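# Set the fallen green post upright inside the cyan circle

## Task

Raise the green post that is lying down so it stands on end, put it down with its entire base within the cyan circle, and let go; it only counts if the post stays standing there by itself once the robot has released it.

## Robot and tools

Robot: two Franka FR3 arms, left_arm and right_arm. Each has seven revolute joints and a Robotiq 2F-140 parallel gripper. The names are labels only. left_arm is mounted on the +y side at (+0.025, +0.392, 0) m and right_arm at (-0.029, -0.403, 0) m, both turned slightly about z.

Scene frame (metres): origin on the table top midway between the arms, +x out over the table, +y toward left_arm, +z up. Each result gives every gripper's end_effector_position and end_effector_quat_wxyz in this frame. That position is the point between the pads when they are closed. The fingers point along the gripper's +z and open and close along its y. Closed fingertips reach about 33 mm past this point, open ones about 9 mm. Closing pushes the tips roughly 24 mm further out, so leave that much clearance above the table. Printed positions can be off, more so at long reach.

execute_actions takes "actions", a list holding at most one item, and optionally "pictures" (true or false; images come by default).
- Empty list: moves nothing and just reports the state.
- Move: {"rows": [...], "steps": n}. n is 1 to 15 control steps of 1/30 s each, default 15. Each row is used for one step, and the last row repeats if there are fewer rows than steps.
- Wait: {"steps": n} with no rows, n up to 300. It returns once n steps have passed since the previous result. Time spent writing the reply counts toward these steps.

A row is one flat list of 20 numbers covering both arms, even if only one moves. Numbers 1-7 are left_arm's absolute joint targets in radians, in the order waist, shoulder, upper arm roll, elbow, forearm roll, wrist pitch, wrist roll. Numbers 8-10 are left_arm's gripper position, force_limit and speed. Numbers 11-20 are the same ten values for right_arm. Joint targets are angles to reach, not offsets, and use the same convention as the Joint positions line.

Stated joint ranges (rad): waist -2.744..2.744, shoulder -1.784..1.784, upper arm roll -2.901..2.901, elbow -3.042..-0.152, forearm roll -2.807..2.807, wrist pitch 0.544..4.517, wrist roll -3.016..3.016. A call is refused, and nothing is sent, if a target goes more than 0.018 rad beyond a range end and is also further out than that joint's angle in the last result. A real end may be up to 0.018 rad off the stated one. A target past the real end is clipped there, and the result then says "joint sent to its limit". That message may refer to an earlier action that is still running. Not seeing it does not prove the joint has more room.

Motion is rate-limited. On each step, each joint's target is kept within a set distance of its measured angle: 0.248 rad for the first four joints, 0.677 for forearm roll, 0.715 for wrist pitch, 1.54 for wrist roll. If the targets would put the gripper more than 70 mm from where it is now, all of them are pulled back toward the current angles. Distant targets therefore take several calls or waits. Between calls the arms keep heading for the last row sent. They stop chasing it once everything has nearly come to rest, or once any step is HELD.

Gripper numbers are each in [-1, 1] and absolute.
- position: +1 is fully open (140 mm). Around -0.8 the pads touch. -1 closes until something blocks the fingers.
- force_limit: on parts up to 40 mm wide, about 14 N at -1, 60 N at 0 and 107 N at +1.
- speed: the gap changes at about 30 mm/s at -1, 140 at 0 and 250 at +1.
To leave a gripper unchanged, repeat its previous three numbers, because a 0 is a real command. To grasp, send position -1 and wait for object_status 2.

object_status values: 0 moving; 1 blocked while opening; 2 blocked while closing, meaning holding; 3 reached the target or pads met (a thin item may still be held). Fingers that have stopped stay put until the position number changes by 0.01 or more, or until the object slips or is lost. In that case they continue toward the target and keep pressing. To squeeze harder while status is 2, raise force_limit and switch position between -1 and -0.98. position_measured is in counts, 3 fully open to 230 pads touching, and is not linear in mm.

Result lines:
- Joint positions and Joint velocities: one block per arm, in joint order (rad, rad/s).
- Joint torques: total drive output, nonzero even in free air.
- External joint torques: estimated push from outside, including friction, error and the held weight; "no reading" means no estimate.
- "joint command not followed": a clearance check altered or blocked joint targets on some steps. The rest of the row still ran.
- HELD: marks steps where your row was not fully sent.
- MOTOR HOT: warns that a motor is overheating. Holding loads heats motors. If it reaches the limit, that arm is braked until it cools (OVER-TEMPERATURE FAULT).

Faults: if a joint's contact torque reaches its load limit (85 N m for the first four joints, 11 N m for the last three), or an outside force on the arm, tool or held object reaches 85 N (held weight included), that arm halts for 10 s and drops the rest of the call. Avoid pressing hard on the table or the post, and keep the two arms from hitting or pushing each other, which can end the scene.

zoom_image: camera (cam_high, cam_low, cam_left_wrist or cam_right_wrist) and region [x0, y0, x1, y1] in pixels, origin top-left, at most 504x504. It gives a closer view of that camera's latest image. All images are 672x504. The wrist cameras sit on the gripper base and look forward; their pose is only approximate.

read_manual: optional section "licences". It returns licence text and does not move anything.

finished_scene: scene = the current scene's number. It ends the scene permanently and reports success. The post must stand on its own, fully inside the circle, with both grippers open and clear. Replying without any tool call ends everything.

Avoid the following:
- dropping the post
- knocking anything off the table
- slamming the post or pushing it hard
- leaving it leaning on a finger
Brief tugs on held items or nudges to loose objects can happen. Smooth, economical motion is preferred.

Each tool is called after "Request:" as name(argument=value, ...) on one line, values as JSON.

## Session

Request:
execute_actions(actions=[])

Scene clock: 0.00 s of 3900.00 s.
left_arm: end_effector_position=(+0.5802, +0.3316, +0.4223) position_measured=3 object_status=3 end_effector_quat_wxyz=(-0.002, +0.899, -0.438, +0.012) | right_arm: end_effector_position=(+0.5101, -1.0304, +0.1638) position_measured=3 object_status=3 end_effector_quat_wxyz=(+0.215, +0.962, +0.102, +0.134)
Joint positions: left_arm=[ 0.004 -0.007 -0.017 -1.561 -0.005  1.579 -0.77 ] | right_arm=[-1.082  0.56   0.17  -1.645 -0.236  2.703 -2.481]
Joint velocities: left_arm=[ 0.     0.     0.001 -0.    -0.001  0.001 -0.   ] | right_arm=[-0.001 -0.    -0.001  0.001 -0.     0.001 -0.001]
Joint torques (N m, as the joint torque sensors report them, + toward a larger angle): no reading
External joint torques (N m, as the arm's controller estimates them; a push from outside toward a larger angle lowers the number): no reading

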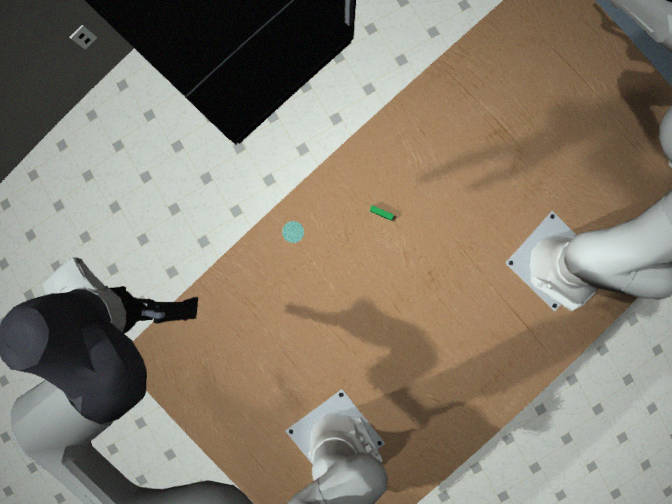

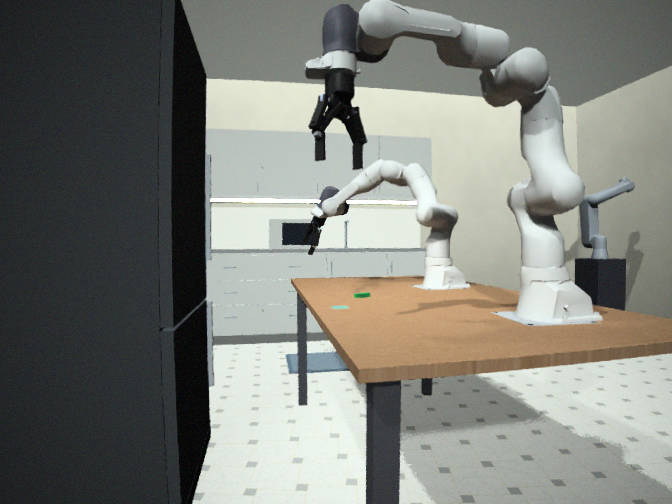

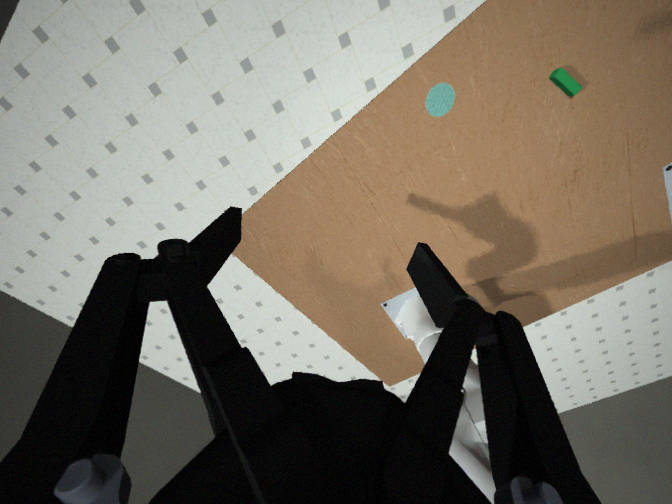

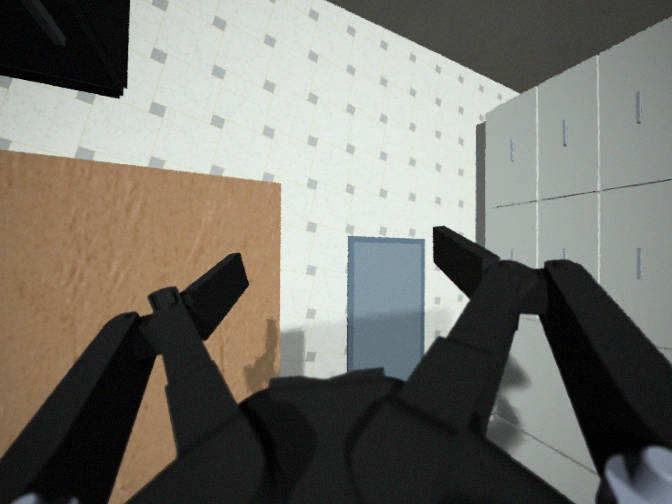

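Request:
execute_actions(actions=[{"rows":[[0.004,-0.007,-0.017,-1.561,-0.005,1.579,-0.77,1,0,0,-0.8,0.3,0,-1.5,0,1.43,-1.58,-0.1,0,0]]}], pictures=false)

Request:
execute_actions(actions=[{"steps":15}], pictures=false)

Request:
execute_actions(actions=[{"rows":[[0.004,-0.007,-0.017,-1.561,-0.005,1.579,-0.77,1,0,0,0.488,0.6,0,-1.327,0,1.43,-1.58,-0.1,0,0]]}], pictures=false)

Request:
execute_actions(actions=[{"steps":35}], pictures=false)

Request:
execute_actions(actions=[{"rows":[[0.004,-0.007,-0.017,-1.561,-0.005,1.579,-0.77,1,0,0,0.488,0.801,0,-1.327,0,1.43,-1.58,-0.1,0,0]]}])

Request:
zoom_image(camera="cam_low", region=[300,230,420,320])

Scene clock: 12.07 s of 3900.00 s.
left_arm: end_effector_position=(+0.5802, +0.3316, +0.4223) position_measured=3 object_status=3 end_effector_quat_wxyz=(-0.002, +0.899, -0.438, +0.012) | right_arm: end_effector_position=(+0.4838, -0.8864, +0.2773) position_measured=107 object_status=0 end_effector_quat_wxyz=(+0.060, +0.992, -0.105, +0.044)
Joint positions: left_arm=[ 0.004 -0.007 -0.017 -1.561 -0.005  1.579 -0.77 ] | right_arm=[-0.84   0.33   0.033 -1.517 -0.06   1.989 -2.075]
Joint velocities: left_arm=[ 0.     0.001 -0.    -0.001  0.001 -0.    -0.   ] | right_arm=[ 0.147 -0.145 -0.082  0.061  0.151 -1.168  0.582]
Joint torques (N m, as the joint torque sensors report them, + toward a larger angle): left_arm=[ -0.86 -31.73  -0.81  25.51   1.04   2.4   -0.09] | right_arm=[ -0.39 -41.09  -1.91  26.35   1.21   2.51   0.51]
External joint torques (N m, as the arm's controller estimates them; a push from outside toward a larger angle lowers the number): left_arm=[-0.78 -0.59 -0.73  1.89  0.23 -0.19 -0.09] | right_arm=[ 0.81 -1.28 -1.62  2.96  0.5  -0.45  0.51]
Steps of this call (steps 1 to 90: nothing new was sent; then 8.57 s passed at rest; steps 91 to 105: all 15 steps of this action). Readings (joint positions | what the end effector reports):
91: left_arm=[0.004 -0.007 -0.017 -1.561 -0.005 1.579 -0.770] | right_arm=[-1.060 0.556 0.146 -1.635 -0.217 2.657 -2.449] | left_arm position_measured=3 object_status=3 | right_arm position_measured=3 object_status=0
92: left_arm=[0.004 -0.007 -0.017 -1.561 -0.005 1.579 -0.770] | right_arm=[-1.033 0.541 0.122 -1.625 -0.196 2.602 -2.412] | left_arm position_measured=3 object_status=3 | right_arm position_measured=9 object_status=0
94: left_arm=[0.004 -0.007 -0.017 -1.561 -0.005 1.579 -0.770] | right_arm=[-0.983 0.496 0.090 -1.600 -0.162 2.499 -2.346] | left_arm position_measured=3 object_status=3 | right_arm position_measured=24 object_status=0
98: left_arm=[0.004 -0.007 -0.017 -1.561 -0.005 1.579 -0.770] | right_arm=[-0.902 0.404 0.056 -1.553 -0.109 2.294 -2.225] | left_arm position_measured=3 object_status=3 | right_arm position_measured=54 object_status=0
105: the state above

Scene clock: 12.57 s of 3900.00 s.
left_arm: end_effector_position=(+0.5802, +0.3316, +0.4223) position_measured=3 object_status=3 end_effector_quat_wxyz=(-0.002, +0.899, -0.438, +0.012) | right_arm: end_effector_position=(+0.3827, -0.7707, +0.2707) position_measured=141 object_status=3 end_effector_quat_wxyz=(-0.064, +0.949, -0.274, -0.141)
Joint positions: left_arm=[ 0.004 -0.007 -0.017 -1.561 -0.005  1.579 -0.77 ] | right_arm=[-0.803  0.303  0.003 -1.503 -0.006  1.495 -1.733]
Joint velocities: left_arm=[ 0.     0.     0.001 -0.    -0.001  0.     0.001] | right_arm=[ 0.005  0.    -0.01   0.002  0.027 -0.384  0.484]
Joint torques (N m, as the joint torque sensors report them, + toward a larger angle): left_arm=[  0.35 -31.32  -1.03  24.41   0.9    2.44  -0.17] | right_arm=[  1.01 -41.79  -1.14  26.27   1.39   1.64   0.45]
External joint torques (N m, as the arm's controller estimates them; a push from outside toward a larger angle lowers the number): left_arm=[ 0.31 -0.28 -1.07  0.85  0.08 -0.14 -0.17] | right_arm=[ 1.23 -0.61 -1.29  2.5   0.56 -0.19  0.47]
Steps of this call (steps 1 to 15: the robot went on to your last target). Readings (joint positions | what the end effector reports):
1: left_arm=[0.004 -0.007 -0.017 -1.561 -0.005 1.579 -0.770] | right_arm=[-0.835 0.326 0.030 -1.515 -0.055 1.949 -2.055] | left_arm position_measured=3 object_status=3 | right_arm position_measured=115 object_status=0
2: left_arm=[0.004 -0.007 -0.017 -1.561 -0.005 1.579 -0.770] | right_arm=[-0.830 0.322 0.027 -1.513 -0.050 1.909 -2.035] | left_arm position_measured=3 object_status=3 | right_arm position_measured=122 object_status=0
4: left_arm=[0.004 -0.007 -0.017 -1.561 -0.005 1.579 -0.770] | right_arm=[-0.823 0.316 0.021 -1.510 -0.040 1.831 -1.992] | left_arm position_measured=3 object_status=3 | right_arm position_measured=138 object_status=0
8: left_arm=[0.004 -0.007 -0.017 -1.561 -0.005 1.579 -0.770] | right_arm=[-0.811 0.308 0.011 -1.506 -0.023 1.678 -1.896] | left_arm position_measured=3 object_status=3 | right_arm position_measured=141 object_status=0
15: the state above

Scene clock: 13.07 s of 3900.00 s.
left_arm: end_effector_position=(+0.5802, +0.3316, +0.4223) position_measured=3 object_status=3 end_effector_quat_wxyz=(-0.002, +0.899, -0.438, +0.012) | right_arm: end_effector_position=(+0.5098, -0.5685, +0.1752) position_measured=141 object_status=3 end_effector_quat_wxyz=(-0.040, +0.968, -0.097, -0.229)
Joint positions: left_arm=[ 0.004 -0.007 -0.017 -1.561 -0.005  1.579 -0.77 ] | right_arm=[-0.36   0.571 -0.009 -1.353 -0.006  1.455 -1.665]
Joint velocities: left_arm=[-0.001  0.    -0.001  0.    -0.     0.    -0.001] | right_arm=[ 1.024  0.188  0.048  0.083  0.001 -0.041  0.102]
Joint torques (N m, as the joint torque sensors report them, + toward a larger angle): left_arm=[ -0.47 -31.7   -0.81  24.65   0.86   2.66  -0.21] | right_arm=[ -2.38 -49.27   1.14  27.16   1.31   0.9    0.41]
External joint torques (N m, as the arm's controller estimates them; a push from outside toward a larger angle lowers the number): left_arm=[-0.37 -0.47 -0.71  0.98  0.05  0.07 -0.21] | right_arm=[0.9  3.23 1.59 3.27 0.38 0.   0.42]
Steps of this call (steps 1 to 15: all 15 steps of this action). Readings (joint positions | what the end effector reports):
1: left_arm=[0.004 -0.007 -0.017 -1.561 -0.005 1.579 -0.770] | right_arm=[-0.788 0.317 -0.007 -1.481 -0.006 1.485 -1.725] | left_arm position_measured=3 object_status=3 | right_arm position_measured=141 object_status=3
2: left_arm=[0.004 -0.007 -0.017 -1.561 -0.005 1.579 -0.770] | right_arm=[-0.765 0.342 -0.013 -1.456 -0.006 1.484 -1.720] | left_arm position_measured=3 object_status=3 | right_arm position_measured=141 object_status=3
4: left_arm=[0.004 -0.007 -0.017 -1.561 -0.005 1.579 -0.770] | right_arm=[-0.712 0.392 -0.014 -1.423 -0.006 1.479 -1.710] | left_arm position_measured=3 object_status=3 | right_arm position_measured=141 object_status=3
8: left_arm=[0.004 -0.007 -0.017 -1.561 -0.005 1.579 -0.770] | right_arm=[-0.593 0.485 -0.013 -1.384 -0.006 1.469 -1.692] | left_arm position_measured=3 object_status=3 | right_arm position_measured=141 object_status=3
15: the state above

Scene clock: 14.23 s of 3900.00 s.
left_arm: end_effector_position=(+0.5802, +0.3316, +0.4223) position_measured=3 object_status=3 end_effector_quat_wxyz=(-0.002, +0.899, -0.438, +0.012) | right_arm: end_effector_position=(+0.4454, -0.1029, +0.1690) position_measured=141 object_status=3 end_effector_quat_wxyz=(+0.065, +0.928, +0.280, -0.236)
Joint positions: left_arm=[ 0.004 -0.007 -0.017 -1.561 -0.005  1.579 -0.77 ] | right_arm=[ 0.489  0.598  0.002 -1.329  0.     1.433 -1.594]
Joint velocities: left_arm=[-0.001 -0.     0.     0.    -0.002  0.001  0.002] | right_arm=[-0.007 -0.001 -0.009 -0.     0.    -0.004  0.023]
Joint torques (N m, as the joint torque sensors report them, + toward a larger angle): left_arm=[  0.5  -30.92  -0.77  24.19   0.94   2.75  -0.1 ] | right_arm=[ -0.66 -46.55   0.11  26.03   0.6    0.94   0.51]
External joint torques (N m, as the arm's controller estimates them; a push from outside toward a larger angle lowers the number): left_arm=[ 0.49  0.14 -0.78  0.62  0.12  0.17 -0.1 ] | right_arm=[-1.87  2.16 -1.31  3.15 -0.32 -0.12  0.53]
Steps of this call (steps 1 to 35: the robot went on to your last target). Readings (joint positions | what the end effector reports):
1: left_arm=[0.004 -0.007 -0.017 -1.561 -0.005 1.579 -0.770] | right_arm=[-0.325 0.576 -0.008 -1.350 -0.006 1.453 -1.662] | left_arm position_measured=3 object_status=3 | right_arm position_measured=141 object_status=3
2: left_arm=[0.004 -0.007 -0.017 -1.561 -0.005 1.579 -0.770] | right_arm=[-0.290 0.581 -0.007 -1.348 -0.006 1.452 -1.658] | left_arm position_measured=3 object_status=3 | right_arm position_measured=141 object_status=3
4: left_arm=[0.004 -0.007 -0.017 -1.561 -0.005 1.579 -0.770] | right_arm=[-0.219 0.587 -0.006 -1.344 -0.005 1.450 -1.652] | left_arm position_measured=3 object_status=3 | right_arm position_measured=141 object_status=3
8: left_arm=[0.004 -0.007 -0.017 -1.561 -0.005 1.579 -0.770] | right_arm=[-0.075 0.594 -0.004 -1.338 -0.005 1.446 -1.642] | left_arm position_measured=3 object_status=3 | right_arm position_measured=141 object_status=3
35: the state above

Scene clock: 14.73 s of 3900.00 s.
left_arm: end_effector_position=(+0.5802, +0.3316, +0.4223) position_measured=3 object_status=3 end_effector_quat_wxyz=(-0.002, +0.899, -0.438, +0.012) | right_arm: end_effector_position=(+0.4044, -0.1287, +0.0549) position_measured=141 object_status=3 end_effector_quat_wxyz=(+0.093, +0.898, +0.269, -0.335)
Joint positions: left_arm=[ 0.004 -0.007 -0.017 -1.561 -0.005  1.579 -0.77 ] | right_arm=[ 0.489  0.809  0.002 -1.332  0.     1.43  -1.589]
Joint velocities: left_arm=[ 0.    -0.     0.001  0.001  0.     0.001  0.001] | right_arm=[ 0.001 -0.08  -0.     0.036  0.     0.     0.005]
Joint torques (N m, as the joint torque sensors report them, + toward a larger angle): left_arm=[ -0.11 -31.77  -0.4   24.24   0.93   2.56  -0.08] | right_arm=[ -1.5  -50.57  -0.48  24.79   0.55   0.5    0.39]
External joint torques (N m, as the arm's controller estimates them; a push from outside toward a larger angle lowers the number): left_arm=[-0.12 -0.65 -0.42  0.63  0.11 -0.03 -0.08] | right_arm=[-1.69  0.18 -1.36  3.96 -0.21  0.19  0.41]
Steps of this call (steps 1 to 15: all 15 steps of this action). Readings (joint positions | what the end effector reports):
1: left_arm=[0.004 -0.007 -0.017 -1.561 -0.005 1.579 -0.770] | right_arm=[0.489 0.607 0.002 -1.321 0.000 1.433 -1.594] | left_arm position_measured=3 object_status=3 | right_arm position_measured=141 object_status=3
2: left_arm=[0.004 -0.007 -0.017 -1.561 -0.005 1.579 -0.770] | right_arm=[0.489 0.628 0.002 -1.316 0.000 1.434 -1.594] | left_arm position_measured=3 object_status=3 | right_arm position_measured=141 object_status=3
4: left_arm=[0.004 -0.007 -0.017 -1.561 -0.005 1.579 -0.770] | right_arm=[0.489 0.684 0.002 -1.315 0.000 1.434 -1.593] | left_arm position_measured=3 object_status=3 | right_arm position_measured=141 object_status=3
8: left_arm=[0.004 -0.007 -0.017 -1.561 -0.005 1.579 -0.770] | right_arm=[0.489 0.791 0.002 -1.329 0.000 1.433 -1.591] | left_arm position_measured=3 object_status=3 | right_arm position_measured=141 object_status=3
15: the state above

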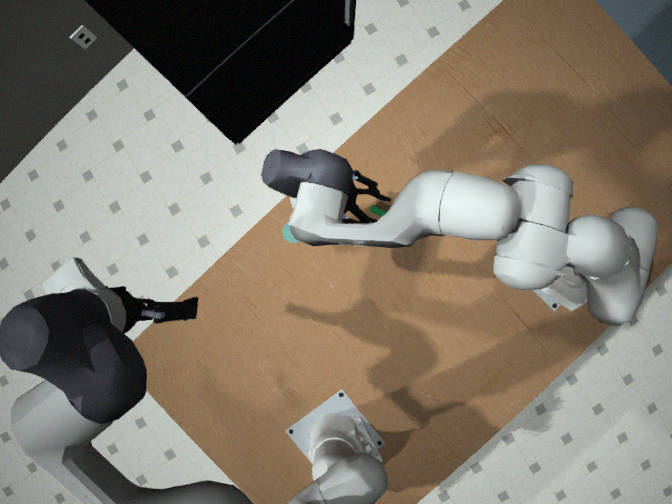

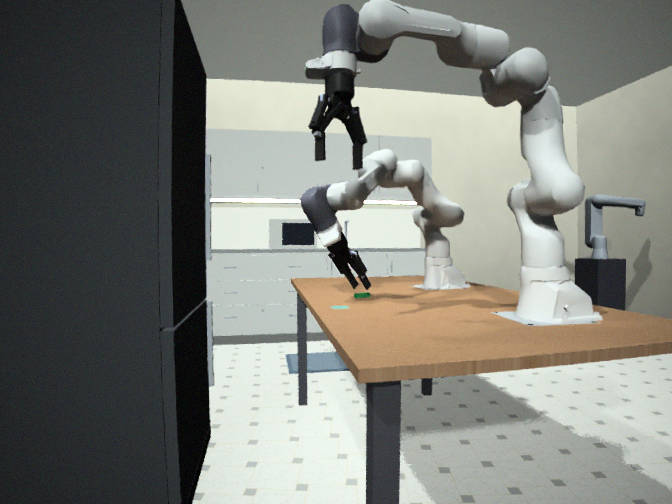

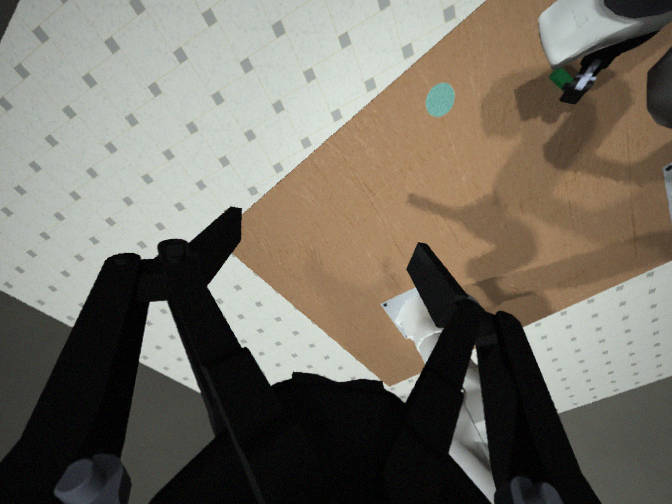

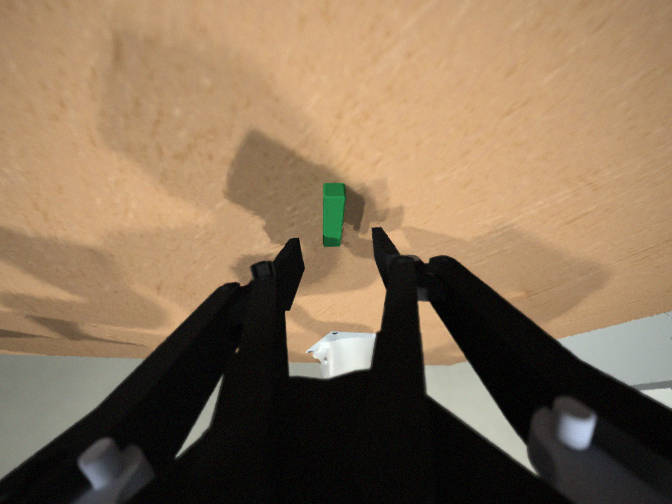

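Region (300, 230, 420, 320) of cam_low's 672x504 image, scaled by 4.200, with more detail than that image has; it fills the top 378 rows of this view, and the rest is white.

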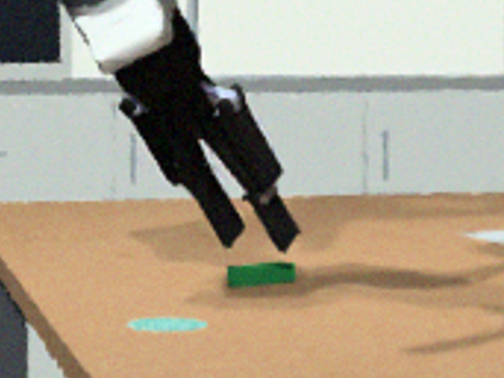

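Request:
execute_actions(actions=[{"rows":[[0.004,-0.007,-0.017,-1.561,-0.005,1.579,-0.77,1,0,0,0.488,0.812,0,-1.331,0,1.483,-1.571,-0.1,0,0],[0.004,-0.007,-0.017,-1.561,-0.005,1.579,-0.77,1,0,0,0.488,0.82,0,-1.331,0,1.483,-1.571,-0.1,0,0],[0.004,-0.007,-0.017,-1.561,-0.005,1.579,-0.77,1,0,0,0.488,0.828,0,-1.331,0,1.483,-1.571,-0.1,0,0],[0.004,-0.007,-0.017,-1.561,-0.005,1.579,-0.77,1,0,0,0.488,0.834,0,-1.331,0,1.483,-1.571,-0.1,0,0],[0.004,-0.007,-0.017,-1.561,-0.005,1.579,-0.77,1,0,0,0.488,0.84,0,-1.331,0,1.483,-1.571,-0.1,0,0],[0.004,-0.007,-0.017,-1.561,-0.005,1.579,-0.77,1,0,0,0.488,0.846,0,-1.331,0,1.483,-1.571,-0.1,0,0]]}], pictures=false)

Request:
execute_actions(actions=[{"rows":[[0.004,-0.007,-0.017,-1.561,-0.005,1.579,-0.77,1,0,0,0.488,0.846,0,-1.331,0,1.483,-1.571,-1,0.3,-0.5]]}], pictures=false)

Request:
execute_actions(actions=[{"steps":12}])

Request:
execute_actions(actions=[{"rows":[[0.004,-0.007,-0.017,-1.561,-0.005,1.579,-0.77,1,0,0,0.488,0.58,0,-1.331,0,1.483,-1.571,-1,0.3,-0.5]],"steps":10}], pictures=false)

Request:
execute_actions(actions=[{"rows":[[0.004,-0.007,-0.017,-1.561,-0.005,1.579,-0.77,1,0,0,0.633,0.3,0,-2,0,2.9,-1.571,-1,0.3,-0.5]]}], pictures=false)

Request:
execute_actions(actions=[{"steps":10}], pictures=false)

Request:
execute_actions(actions=[{"rows":[[0.004,-0.007,-0.017,-1.561,-0.005,1.579,-0.77,1,0,0,0.633,0.35,0,-2.373,0,3.803,-1.571,-1,0.3,-0.5]]}], pictures=false)

Request:
execute_actions(actions=[{"steps":15}], pictures=false)

Request:
execute_actions(actions=[{"rows":[[0.004,-0.007,-0.017,-1.561,-0.005,1.579,-0.77,1,0,0,0.633,0.552,0,-2.373,0,3.803,-1.571,-1,0.3,-0.5]]}])

Request:
zoom_image(camera="cam_low", region=[295,245,395,320])

Request:
zoom_image(camera="cam_high", region=[250,195,350,270])

Scene clock: 49.63 s of 3900.00 s.
left_arm: end_effector_position=(+0.5802, +0.3316, +0.4223) position_measured=3 object_status=3 end_effector_quat_wxyz=(-0.002, +0.899, -0.438, +0.012) | right_arm: end_effector_position=(+0.4072, -0.1269, +0.0287) position_measured=141 object_status=3 end_effector_quat_wxyz=(+0.093, +0.901, +0.265, -0.330)
Joint positions: left_arm=[ 0.004 -0.007 -0.017 -1.561 -0.005  1.579 -0.77 ] | right_arm=[ 0.489  0.847  0.002 -1.331  0.     1.478 -1.58 ]
Joint velocities: left_arm=[-0.    -0.002  0.001 -0.     0.     0.001  0.   ] | right_arm=[ 0.001  0.001  0.001 -0.001  0.001  0.018  0.005]
Joint torques (N m, as the joint torque sensors report them, + toward a larger angle): left_arm=[ -0.75 -32.07  -0.89  24.48   0.98   2.51  -0.07] | right_arm=[ -1.33 -51.58  -0.39  22.71   0.53   0.86   0.33]
External joint torques (N m, as the arm's controller estimates them; a push from outside toward a larger angle lowers the number): left_arm=[-0.87 -0.8  -1.    0.81  0.15 -0.08 -0.07] | right_arm=[-1.42  0.4  -1.23  1.67 -0.2   0.51  0.35]
Steps of this call (steps 1 to 15: the robot went on to your last target; steps 16 to 90: nothing new was sent; then 31.40 s passed at rest; steps 91 to 105: all 15 steps of this action). Readings (joint positions | what the end effector reports):
91: left_arm=[0.004 -0.007 -0.017 -1.561 -0.005 1.579 -0.770] | right_arm=[0.489 0.802 0.002 -1.328 0.000 1.437 -1.587] | left_arm position_measured=3 object_status=3 | right_arm position_measured=141 object_status=3
92: left_arm=[0.004 -0.007 -0.017 -1.561 -0.005 1.579 -0.770] | right_arm=[0.489 0.804 0.002 -1.328 0.000 1.445 -1.586] | left_arm position_measured=3 object_status=3 | right_arm position_measured=141 object_status=3
94: left_arm=[0.004 -0.007 -0.017 -1.561 -0.005 1.579 -0.770] | right_arm=[0.489 0.813 0.002 -1.328 0.000 1.457 -1.584] | left_arm position_measured=3 object_status=3 | right_arm position_measured=141 object_status=3
98: left_arm=[0.004 -0.007 -0.017 -1.561 -0.005 1.579 -0.770] | right_arm=[0.489 0.838 0.002 -1.330 0.000 1.471 -1.582] | left_arm position_measured=3 object_status=3 | right_arm position_measured=141 object_status=3
105: the state above

Scene clock: 50.13 s of 3900.00 s.
left_arm: end_effector_position=(+0.5802, +0.3316, +0.4223) position_measured=3 object_status=3 end_effector_quat_wxyz=(-0.002, +0.899, -0.438, +0.012) | right_arm: end_effector_position=(+0.4079, -0.1265, +0.0285) position_measured=205 object_status=0 end_effector_quat_wxyz=(+0.093, +0.902, +0.265, -0.329)
Joint positions: left_arm=[ 0.004 -0.007 -0.017 -1.561 -0.005  1.579 -0.77 ] | right_arm=[ 0.489  0.847  0.002 -1.331  0.     1.481 -1.579]
Joint velocities: left_arm=[ 0.    -0.001  0.001  0.001 -0.002 -0.001 -0.001] | right_arm=[ 0.    -0.008 -0.001  0.001 -0.     0.001  0.003]
Joint torques (N m, as the joint torque sensors report them, + toward a larger angle): left_arm=[ -0.31 -31.41  -0.83  25.21   1.02   2.53  -0.11] | right_arm=[ -1.5  -50.82  -0.03  22.46   0.51   0.79   0.36]
External joint torques (N m, as the arm's controller estimates them; a push from outside toward a larger angle lowers the number): left_arm=[-0.36 -0.16 -0.87  1.52  0.2  -0.06 -0.11] | right_arm=[-1.58  1.87 -0.86  0.97 -0.21  0.42  0.38]
Steps of this call (steps 1 to 15: all 15 steps of this action). Readings (joint positions | what the end effector reports):
1: left_arm=[0.004 -0.007 -0.017 -1.561 -0.005 1.579 -0.770] | right_arm=[0.489 0.847 0.002 -1.331 0.000 1.479 -1.580] | left_arm position_measured=3 object_status=3 | right_arm position_measured=141 object_status=0
2: left_arm=[0.004 -0.007 -0.017 -1.561 -0.005 1.579 -0.770] | right_arm=[0.489 0.847 0.002 -1.331 0.000 1.479 -1.580] | left_arm position_measured=3 object_status=3 | right_arm position_measured=145 object_status=0
4: left_arm=[0.004 -0.007 -0.017 -1.561 -0.005 1.579 -0.770] | right_arm=[0.489 0.847 0.002 -1.331 0.000 1.480 -1.580] | left_arm position_measured=3 object_status=3 | right_arm position_measured=154 object_status=0
8: left_arm=[0.004 -0.007 -0.017 -1.561 -0.005 1.579 -0.770] | right_arm=[0.489 0.847 0.002 -1.331 0.000 1.480 -1.579] | left_arm position_measured=3 object_status=3 | right_arm position_measured=172 object_status=0
15: the state above

Scene clock: 50.53 s of 3900.00 s.
left_arm: end_effector_position=(+0.5802, +0.3316, +0.4223) position_measured=3 object_status=3 end_effector_quat_wxyz=(-0.002, +0.899, -0.438, +0.012) | right_arm: end_effector_position=(+0.4080, -0.1264, +0.0285) position_measured=211 object_status=2 end_effector_quat_wxyz=(+0.093, +0.902, +0.265, -0.329)
Joint positions: left_arm=[ 0.004 -0.007 -0.017 -1.561 -0.005  1.579 -0.77 ] | right_arm=[ 0.489  0.847  0.002 -1.331  0.     1.481 -1.578]
Joint velocities: left_arm=[-0.     0.001  0.    -0.001 -0.     0.    -0.001] | right_arm=[-0.    -0.001  0.001  0.    -0.001  0.     0.002]
Joint torques (N m, as the joint torque sensors report them, + toward a larger angle): left_arm=[  0.13 -31.45  -0.79  24.74   0.95   2.57  -0.22] | right_arm=[ -1.59 -51.4   -0.47  22.28   0.52   0.89   0.37]
External joint torques (N m, as the arm's controller estimates them; a push from outside toward a larger angle lowers the number): left_arm=[ 0.14 -0.39 -0.79  1.18  0.14 -0.01 -0.22] | right_arm=[-1.7   0.86 -1.33  1.1  -0.21  0.52  0.38]
Steps of this call (steps 1 to 12: the robot went on to your last target). Readings (joint positions | what the end effector reports):
1: left_arm=[0.004 -0.007 -0.017 -1.561 -0.005 1.579 -0.770] | right_arm=[0.489 0.847 0.002 -1.331 0.000 1.481 -1.579] | left_arm position_measured=3 object_status=3 | right_arm position_measured=209 object_status=0
2: left_arm=[0.004 -0.007 -0.017 -1.561 -0.005 1.579 -0.770] | right_arm=[0.489 0.847 0.002 -1.331 0.000 1.481 -1.579] | left_arm position_measured=3 object_status=3 | right_arm position_measured=211 object_status=0
4: left_arm=[0.004 -0.007 -0.017 -1.561 -0.005 1.579 -0.770] | right_arm=[0.489 0.847 0.002 -1.331 0.000 1.481 -1.579] | left_arm position_measured=3 object_status=3 | right_arm position_measured=211 object_status=0
8: left_arm=[0.004 -0.007 -0.017 -1.561 -0.005 1.579 -0.770] | right_arm=[0.489 0.847 0.002 -1.331 0.000 1.481 -1.579] | left_arm position_measured=3 object_status=3 | right_arm position_measured=211 object_status=2
12: the state above

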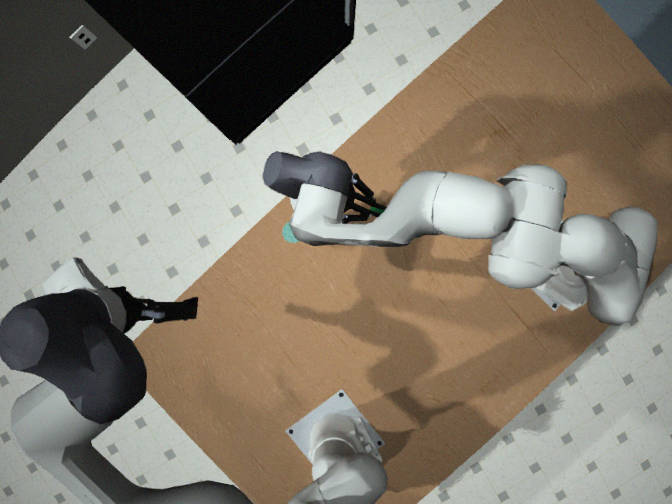

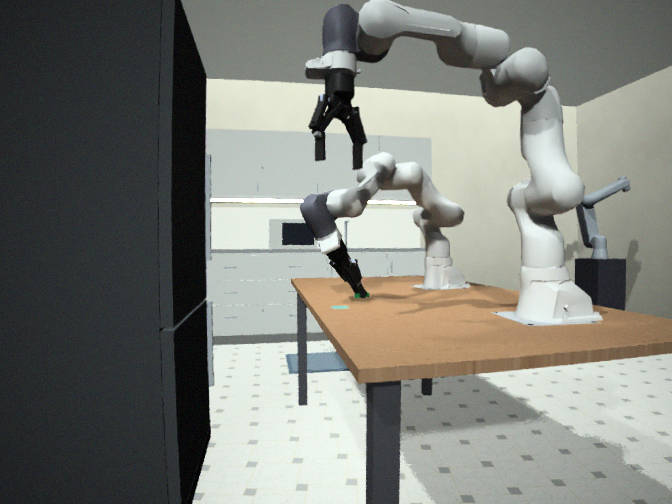

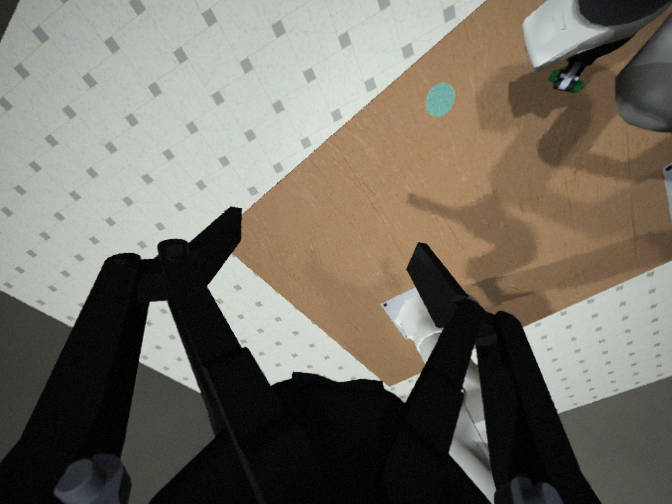

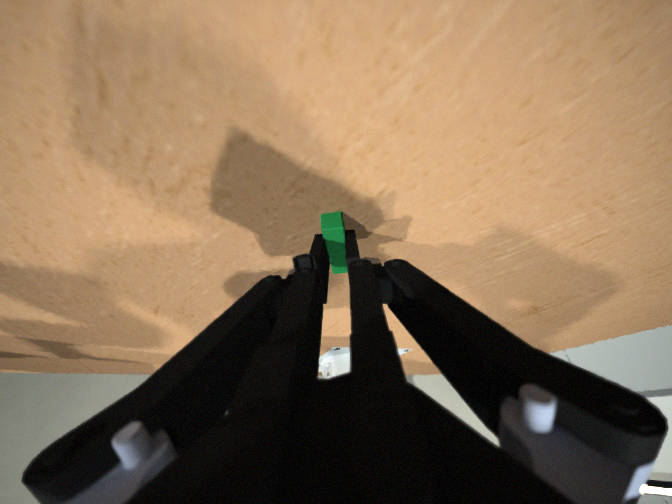

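Scene clock: 50.87 s of 3900.00 s.
left_arm: end_effector_position=(+0.5802, +0.3316, +0.4223) position_measured=3 object_status=3 end_effector_quat_wxyz=(-0.002, +0.899, -0.438, +0.012) | right_arm: end_effector_position=(+0.4590, -0.0943, +0.1656) position_measured=211 object_status=2 end_effector_quat_wxyz=(+0.060, +0.936, +0.275, -0.212)
Joint positions: left_arm=[ 0.004 -0.007 -0.017 -1.561 -0.005  1.579 -0.77 ] | right_arm=[ 0.489  0.598  0.002 -1.329  0.     1.482 -1.578]
Joint velocities: left_arm=[-0.001 -0.001 -0.001 -0.     0.001  0.    -0.001] | right_arm=[ 0.001 -0.622 -0.     0.137 -0.     0.032 -0.003]
Joint torques (N m, as the joint torque sensors report them, + toward a larger angle): left_arm=[  0.05 -31.74  -0.72  25.62   0.98   2.63  -0.03] | right_arm=[ -1.53 -30.36  -0.46  16.23   0.58   0.91   0.38]
External joint torques (N m, as the arm's controller estimates them; a push from outside toward a larger angle lowers the number): left_arm=[ 0.2  -0.63 -0.57  2.03  0.18  0.05 -0.04] | right_arm=[-1.6  -1.03 -0.96  3.2  -0.05  0.53  0.39]
Steps of this call (steps 1 to 10: all 10 steps of this action). Readings (joint positions | what the end effector reports):
1: left_arm=[0.004 -0.007 -0.017 -1.561 -0.005 1.579 -0.770] | right_arm=[0.489 0.841 0.002 -1.336 0.000 1.481 -1.578] | left_arm position_measured=3 object_status=3 | right_arm position_measured=211 object_status=2
2: left_arm=[0.004 -0.007 -0.017 -1.561 -0.005 1.579 -0.770] | right_arm=[0.489 0.826 0.002 -1.341 0.000 1.480 -1.578] | left_arm position_measured=3 object_status=3 | right_arm position_measured=211 object_status=2
4: left_arm=[0.004 -0.007 -0.017 -1.561 -0.005 1.579 -0.770] | right_arm=[0.489 0.776 0.002 -1.344 0.000 1.479 -1.578] | left_arm position_measured=3 object_status=3 | right_arm position_measured=211 object_status=2
8: left_arm=[0.004 -0.007 -0.017 -1.561 -0.005 1.579 -0.770] | right_arm=[0.489 0.651 0.002 -1.338 0.000 1.480 -1.578] | left_arm position_measured=3 object_status=3 | right_arm position_measured=211 object_status=2
10: the state above

Scene clock: 51.37 s of 3900.00 s.
left_arm: end_effector_position=(+0.5802, +0.3316, +0.4223) position_measured=3 object_status=3 end_effector_quat_wxyz=(-0.002, +0.899, -0.438, +0.012) | right_arm: end_effector_position=(+0.5077, +0.0413, +0.1777) position_measured=211 object_status=2 end_effector_quat_wxyz=(-0.036, +0.934, +0.340, +0.100)
Joint positions: left_arm=[ 0.004 -0.007 -0.017 -1.561 -0.005  1.579 -0.77 ] | right_arm=[ 0.619  0.311 -0.001 -1.831  0.     2.356 -1.578]
Joint velocities: left_arm=[-0.     0.001 -0.001  0.002 -0.001 -0.    -0.001] | right_arm=[ 0.134 -0.225  0.003 -1.67  -0.     2.753  0.002]
Joint torques (N m, as the joint torque sensors report them, + toward a larger angle): left_arm=[  0.12 -31.52  -0.21  24.01   0.83   2.66  -0.1 ] | right_arm=[ -1.54 -34.6    0.81  23.72   0.64   3.51   0.35]
External joint torques (N m, as the arm's controller estimates them; a push from outside toward a larger angle lowers the number): left_arm=[ 0.21 -0.48 -0.12  0.43  0.02  0.08 -0.1 ] | right_arm=[-0.15  0.11  1.37 -0.72  0.01  1.01  0.33]
Steps of this call (steps 1 to 15: all 15 steps of this action). Readings (joint positions | what the end effector reports):
1: left_arm=[0.004 -0.007 -0.017 -1.561 -0.005 1.579 -0.770] | right_arm=[0.494 0.570 -0.003 -1.347 0.000 1.517 -1.578] | left_arm position_measured=3 object_status=3 | right_arm position_measured=211 object_status=2
2: left_arm=[0.004 -0.007 -0.017 -1.561 -0.005 1.579 -0.770] | right_arm=[0.503 0.542 -0.005 -1.371 0.000 1.559 -1.578] | left_arm position_measured=3 object_status=3 | right_arm position_measured=211 object_status=2
4: left_arm=[0.004 -0.007 -0.017 -1.561 -0.005 1.579 -0.770] | right_arm=[0.526 0.489 -0.005 -1.420 0.000 1.645 -1.578] | left_arm position_measured=3 object_status=3 | right_arm position_measured=211 object_status=2
8: left_arm=[0.004 -0.007 -0.017 -1.561 -0.005 1.579 -0.770] | right_arm=[0.571 0.401 -0.004 -1.536 0.000 1.846 -1.578] | left_arm position_measured=3 object_status=3 | right_arm position_measured=211 object_status=2
15: the state above

Scene clock: 51.70 s of 3900.00 s.
left_arm: end_effector_position=(+0.5802, +0.3316, +0.4223) position_measured=3 object_status=3 end_effector_quat_wxyz=(-0.002, +0.899, -0.438, +0.012) | right_arm: end_effector_position=(+0.5410, +0.0813, +0.1798) position_measured=211 object_status=2 end_effector_quat_wxyz=(-0.087, +0.907, +0.337, +0.238)
Joint positions: left_arm=[ 0.004 -0.007 -0.017 -1.561 -0.005  1.579 -0.77 ] | right_arm=[ 0.631  0.306 -0.    -1.996  0.     2.815 -1.578]
Joint velocities: left_arm=[ 0.     0.    -0.     0.002  0.001  0.001 -0.002] | right_arm=[-0.001 -0.053 -0.    -0.008 -0.001  0.506  0.   ]
Joint torques (N m, as the joint torque sensors report them, + toward a larger angle): left_arm=[ -0.42 -31.16  -1.19  25.04   0.95   2.62  -0.1 ] | right_arm=[  0.17 -41.06   0.68  23.11   0.53   3.7    0.41]
External joint torques (N m, as the arm's controller estimates them; a push from outside toward a larger angle lowers the number): left_arm=[-0.45  0.07 -1.22  1.35  0.13  0.03 -0.1 ] | right_arm=[ 0.32 -1.27  0.53  0.71 -0.13  0.54  0.39]
Steps of this call (steps 1 to 10: the robot went on to your last target). Readings (joint positions | what the end effector reports):
1: left_arm=[0.004 -0.007 -0.017 -1.561 -0.005 1.579 -0.770] | right_arm=[0.623 0.307 -0.001 -1.882 0.000 2.444 -1.578] | left_arm position_measured=3 object_status=3 | right_arm position_measured=211 object_status=2
2: left_arm=[0.004 -0.007 -0.017 -1.561 -0.005 1.579 -0.770] | right_arm=[0.627 0.308 -0.001 -1.921 0.000 2.519 -1.578] | left_arm position_measured=3 object_status=3 | right_arm position_measured=211 object_status=2
4: left_arm=[0.004 -0.007 -0.017 -1.561 -0.005 1.579 -0.770] | right_arm=[0.630 0.312 -0.000 -1.967 0.000 2.632 -1.578] | left_arm position_measured=3 object_status=3 | right_arm position_measured=211 object_status=2
8: left_arm=[0.004 -0.007 -0.017 -1.561 -0.005 1.579 -0.770] | right_arm=[0.631 0.310 -0.000 -1.995 0.000 2.775 -1.578] | left_arm position_measured=3 object_status=3 | right_arm position_measured=211 object_status=2
10: the state above

Scene clock: 52.20 s of 3900.00 s.
left_arm: end_effector_position=(+0.5802, +0.3316, +0.4223) position_measured=3 object_status=3 end_effector_quat_wxyz=(-0.002, +0.899, -0.438, +0.012) | right_arm: end_effector_position=(+0.5310, +0.0725, +0.1872) position_measured=211 object_status=2 end_effector_quat_wxyz=(-0.164, +0.822, +0.305, +0.452)
Joint positions: left_arm=[ 0.004 -0.007 -0.017 -1.561 -0.005  1.579 -0.77 ] | right_arm=[ 0.631  0.353 -0.    -2.369  0.001  3.726 -1.578]
Joint velocities: left_arm=[-0.    -0.001 -0.    -0.001 -0.     0.    -0.001] | right_arm=[-0.001 -0.037  0.    -0.001  0.001  0.465  0.001]
Joint torques (N m, as the joint torque sensors report them, + toward a larger angle): left_arm=[ -0.5  -30.75  -0.79  23.74   0.92   2.57  -0.11] | right_arm=[ -0.07 -35.53   0.71  16.78   0.16   3.63   0.4 ]
External joint torques (N m, as the arm's controller estimates them; a push from outside toward a larger angle lowers the number): left_arm=[-0.44  0.31 -0.72  0.18  0.11  0.   -0.11] | right_arm=[ 0.04 -0.74  0.47  0.34 -0.21  0.57  0.38]
Steps of this call (steps 1 to 15: all 15 steps of this action). Readings (joint positions | what the end effector reports):
1: left_arm=[0.004 -0.007 -0.017 -1.561 -0.005 1.579 -0.770] | right_arm=[0.631 0.296 -0.000 -2.042 0.000 2.921 -1.578] | left_arm position_measured=3 object_status=3 | right_arm position_measured=211 object_status=2
2: left_arm=[0.004 -0.007 -0.017 -1.561 -0.005 1.579 -0.770] | right_arm=[0.631 0.296 -0.000 -2.111 0.000 3.051 -1.578] | left_arm position_measured=3 object_status=3 | right_arm position_measured=211 object_status=2
4: left_arm=[0.004 -0.007 -0.017 -1.561 -0.005 1.579 -0.770] | right_arm=[0.631 0.321 -0.000 -2.247 0.001 3.287 -1.578] | left_arm position_measured=3 object_status=3 | right_arm position_measured=211 object_status=2
8: left_arm=[0.004 -0.007 -0.017 -1.561 -0.005 1.579 -0.770] | right_arm=[0.631 0.366 -0.000 -2.355 0.001 3.530 -1.578] | left_arm position_measured=3 object_status=3 | right_arm position_measured=211 object_status=2
15: the state above

Scene clock: 52.70 s of 3900.00 s.
left_arm: end_effector_position=(+0.5802, +0.3316, +0.4223) position_measured=3 object_status=3 end_effector_quat_wxyz=(-0.002, +0.899, -0.438, +0.012) | right_arm: end_effector_position=(+0.5353, +0.0761, +0.2099) position_measured=211 object_status=2 end_effector_quat_wxyz=(-0.175, +0.805, +0.299, +0.481)
Joint positions: left_arm=[ 0.004 -0.007 -0.017 -1.561 -0.005  1.579 -0.77 ] | right_arm=[ 0.631  0.351 -0.    -2.371  0.001  3.797 -1.578]
Joint velocities: left_arm=[-0.001 -0.    -0.001  0.001  0.001  0.     0.   ] | right_arm=[ 0.     0.    -0.001 -0.     0.     0.021  0.   ]
Joint torques (N m, as the joint torque sensors report them, + toward a larger angle): left_arm=[ -0.02 -31.8   -0.55  24.25   0.92   2.6   -0.05] | right_arm=[  0.23 -36.66   0.47  17.05   0.15   3.68   0.38]
External joint torques (N m, as the arm's controller estimates them; a push from outside toward a larger angle lowers the number): left_arm=[ 0.04 -0.76 -0.48  0.67  0.1   0.02 -0.05] | right_arm=[ 0.32 -0.25  0.21 -0.24 -0.22  0.35  0.36]
Steps of this call (steps 1 to 15: the robot went on to your last target). Readings (joint positions | what the end effector reports):
1: left_arm=[0.004 -0.007 -0.017 -1.561 -0.005 1.579 -0.770] | right_arm=[0.631 0.352 -0.000 -2.369 0.001 3.740 -1.578] | left_arm position_measured=3 object_status=3 | right_arm position_measured=211 object_status=2
2: left_arm=[0.004 -0.007 -0.017 -1.561 -0.005 1.579 -0.770] | right_arm=[0.631 0.351 -0.000 -2.369 0.001 3.751 -1.578] | left_arm position_measured=3 object_status=3 | right_arm position_measured=211 object_status=2
4: left_arm=[0.004 -0.007 -0.017 -1.561 -0.005 1.579 -0.770] | right_arm=[0.631 0.351 -0.000 -2.370 0.001 3.768 -1.578] | left_arm position_measured=3 object_status=3 | right_arm position_measured=211 object_status=2
8: left_arm=[0.004 -0.007 -0.017 -1.561 -0.005 1.579 -0.770] | right_arm=[0.631 0.351 -0.000 -2.371 0.001 3.786 -1.578] | left_arm position_measured=3 object_status=3 | right_arm position_measured=211 object_status=2
15: the state above

Scene clock: 53.20 s of 3900.00 s.
left_arm: end_effector_position=(+0.5802, +0.3316, +0.4223) position_measured=3 object_status=3 end_effector_quat_wxyz=(-0.002, +0.899, -0.438, +0.012) | right_arm: end_effector_position=(+0.5033, +0.0489, +0.0616) position_measured=211 object_status=2 end_effector_quat_wxyz=(-0.144, +0.850, +0.316, +0.396)
Joint positions: left_arm=[ 0.004 -0.007 -0.017 -1.561 -0.005  1.579 -0.77 ] | right_arm=[ 0.631  0.555 -0.    -2.376  0.001  3.8   -1.578]
Joint velocities: left_arm=[-0.    -0.001  0.     0.001 -0.    -0.    -0.001] | right_arm=[-0.001 -0.001 -0.002  0.005 -0.     0.003 -0.001]
Joint torques (N m, as the joint torque sensors report them, + toward a larger angle): left_arm=[  0.02 -31.68  -0.19  25.52   1.05   2.56  -0.14] | right_arm=[  0.01 -39.38   0.63  16.57   0.01   4.12   0.34]
External joint torques (N m, as the arm's controller estimates them; a push from outside toward a larger angle lowers the number): left_arm=[ 0.15 -0.38 -0.06  1.8   0.25 -0.04 -0.14] | right_arm=[ 0.09 -0.9   0.2   2.88 -0.19  0.62  0.32]
Steps of this call (steps 1 to 15: all 15 steps of this action). Readings (joint positions | what the end effector reports):
1: left_arm=[0.004 -0.007 -0.017 -1.561 -0.005 1.579 -0.770] | right_arm=[0.631 0.360 -0.000 -2.367 0.001 3.801 -1.578] | left_arm position_measured=3 object_status=3 | right_arm position_measured=211 object_status=2
2: left_arm=[0.004 -0.007 -0.017 -1.561 -0.005 1.579 -0.770] | right_arm=[0.631 0.381 -0.000 -2.364 0.001 3.802 -1.578] | left_arm position_measured=3 object_status=3 | right_arm position_measured=211 object_status=2
4: left_arm=[0.004 -0.007 -0.017 -1.561 -0.005 1.579 -0.770] | right_arm=[0.631 0.431 -0.000 -2.364 0.001 3.803 -1.578] | left_arm position_measured=3 object_status=3 | right_arm position_measured=211 object_status=2
8: left_arm=[0.004 -0.007 -0.017 -1.561 -0.005 1.579 -0.770] | right_arm=[0.631 0.527 -0.000 -2.371 0.001 3.802 -1.578] | left_arm position_measured=3 object_status=3 | right_arm position_measured=211 object_status=2
15: the state above

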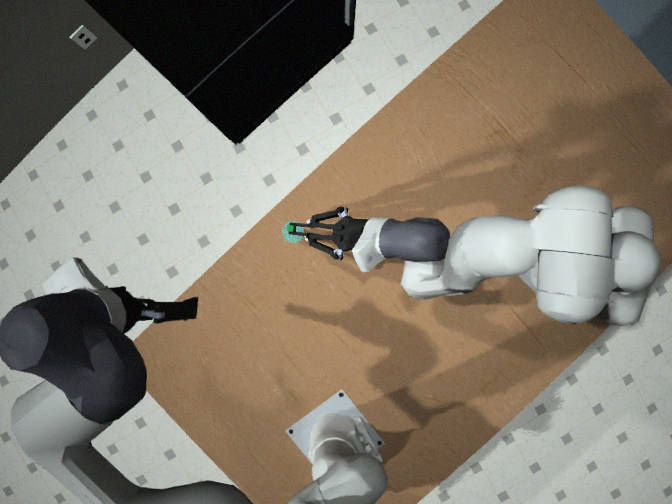

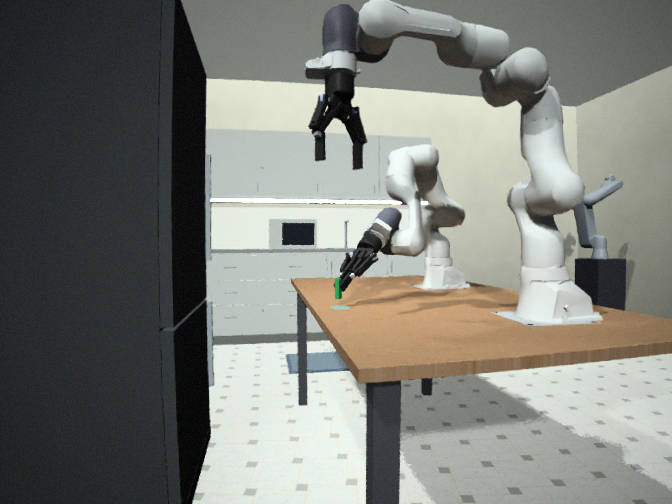

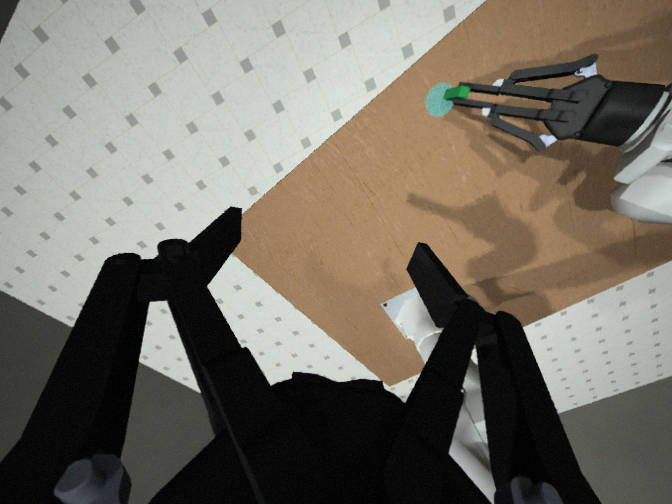

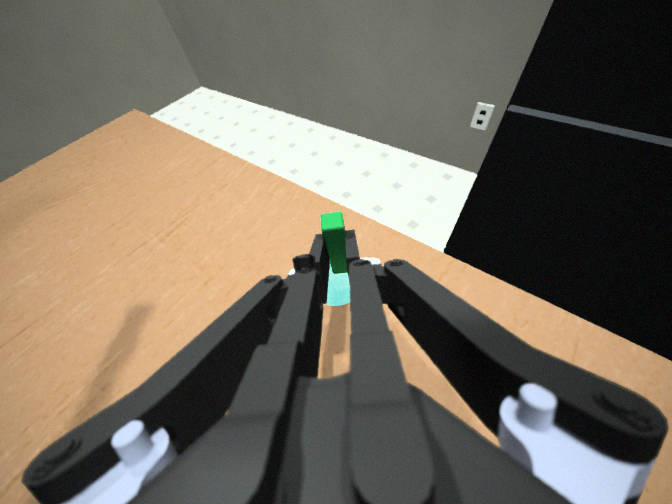

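Region (295, 245, 395, 320) of cam_low's 672x504 image, scaled by 5.040, with more detail than that image has; it fills the top 378 rows of this view, and the rest is white.

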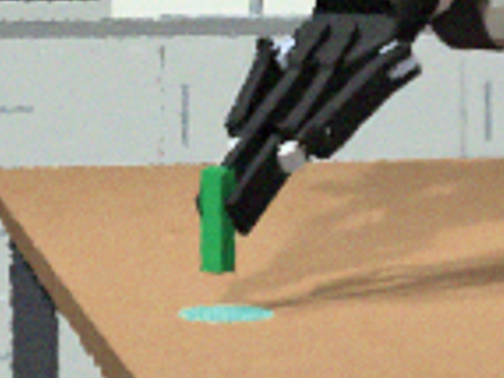

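Region (250, 195, 350, 270) of cam_high's 672x504 image, scaled by 5.040, with more detail than that image has; it fills the top 378 rows of this view, and the rest is white.

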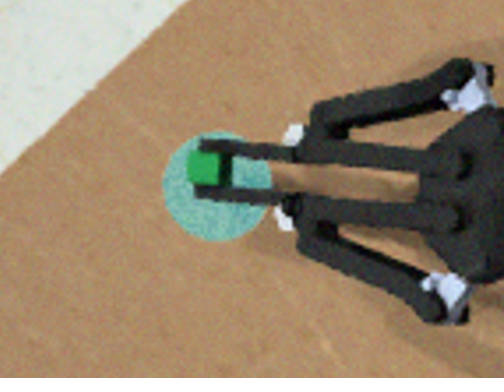

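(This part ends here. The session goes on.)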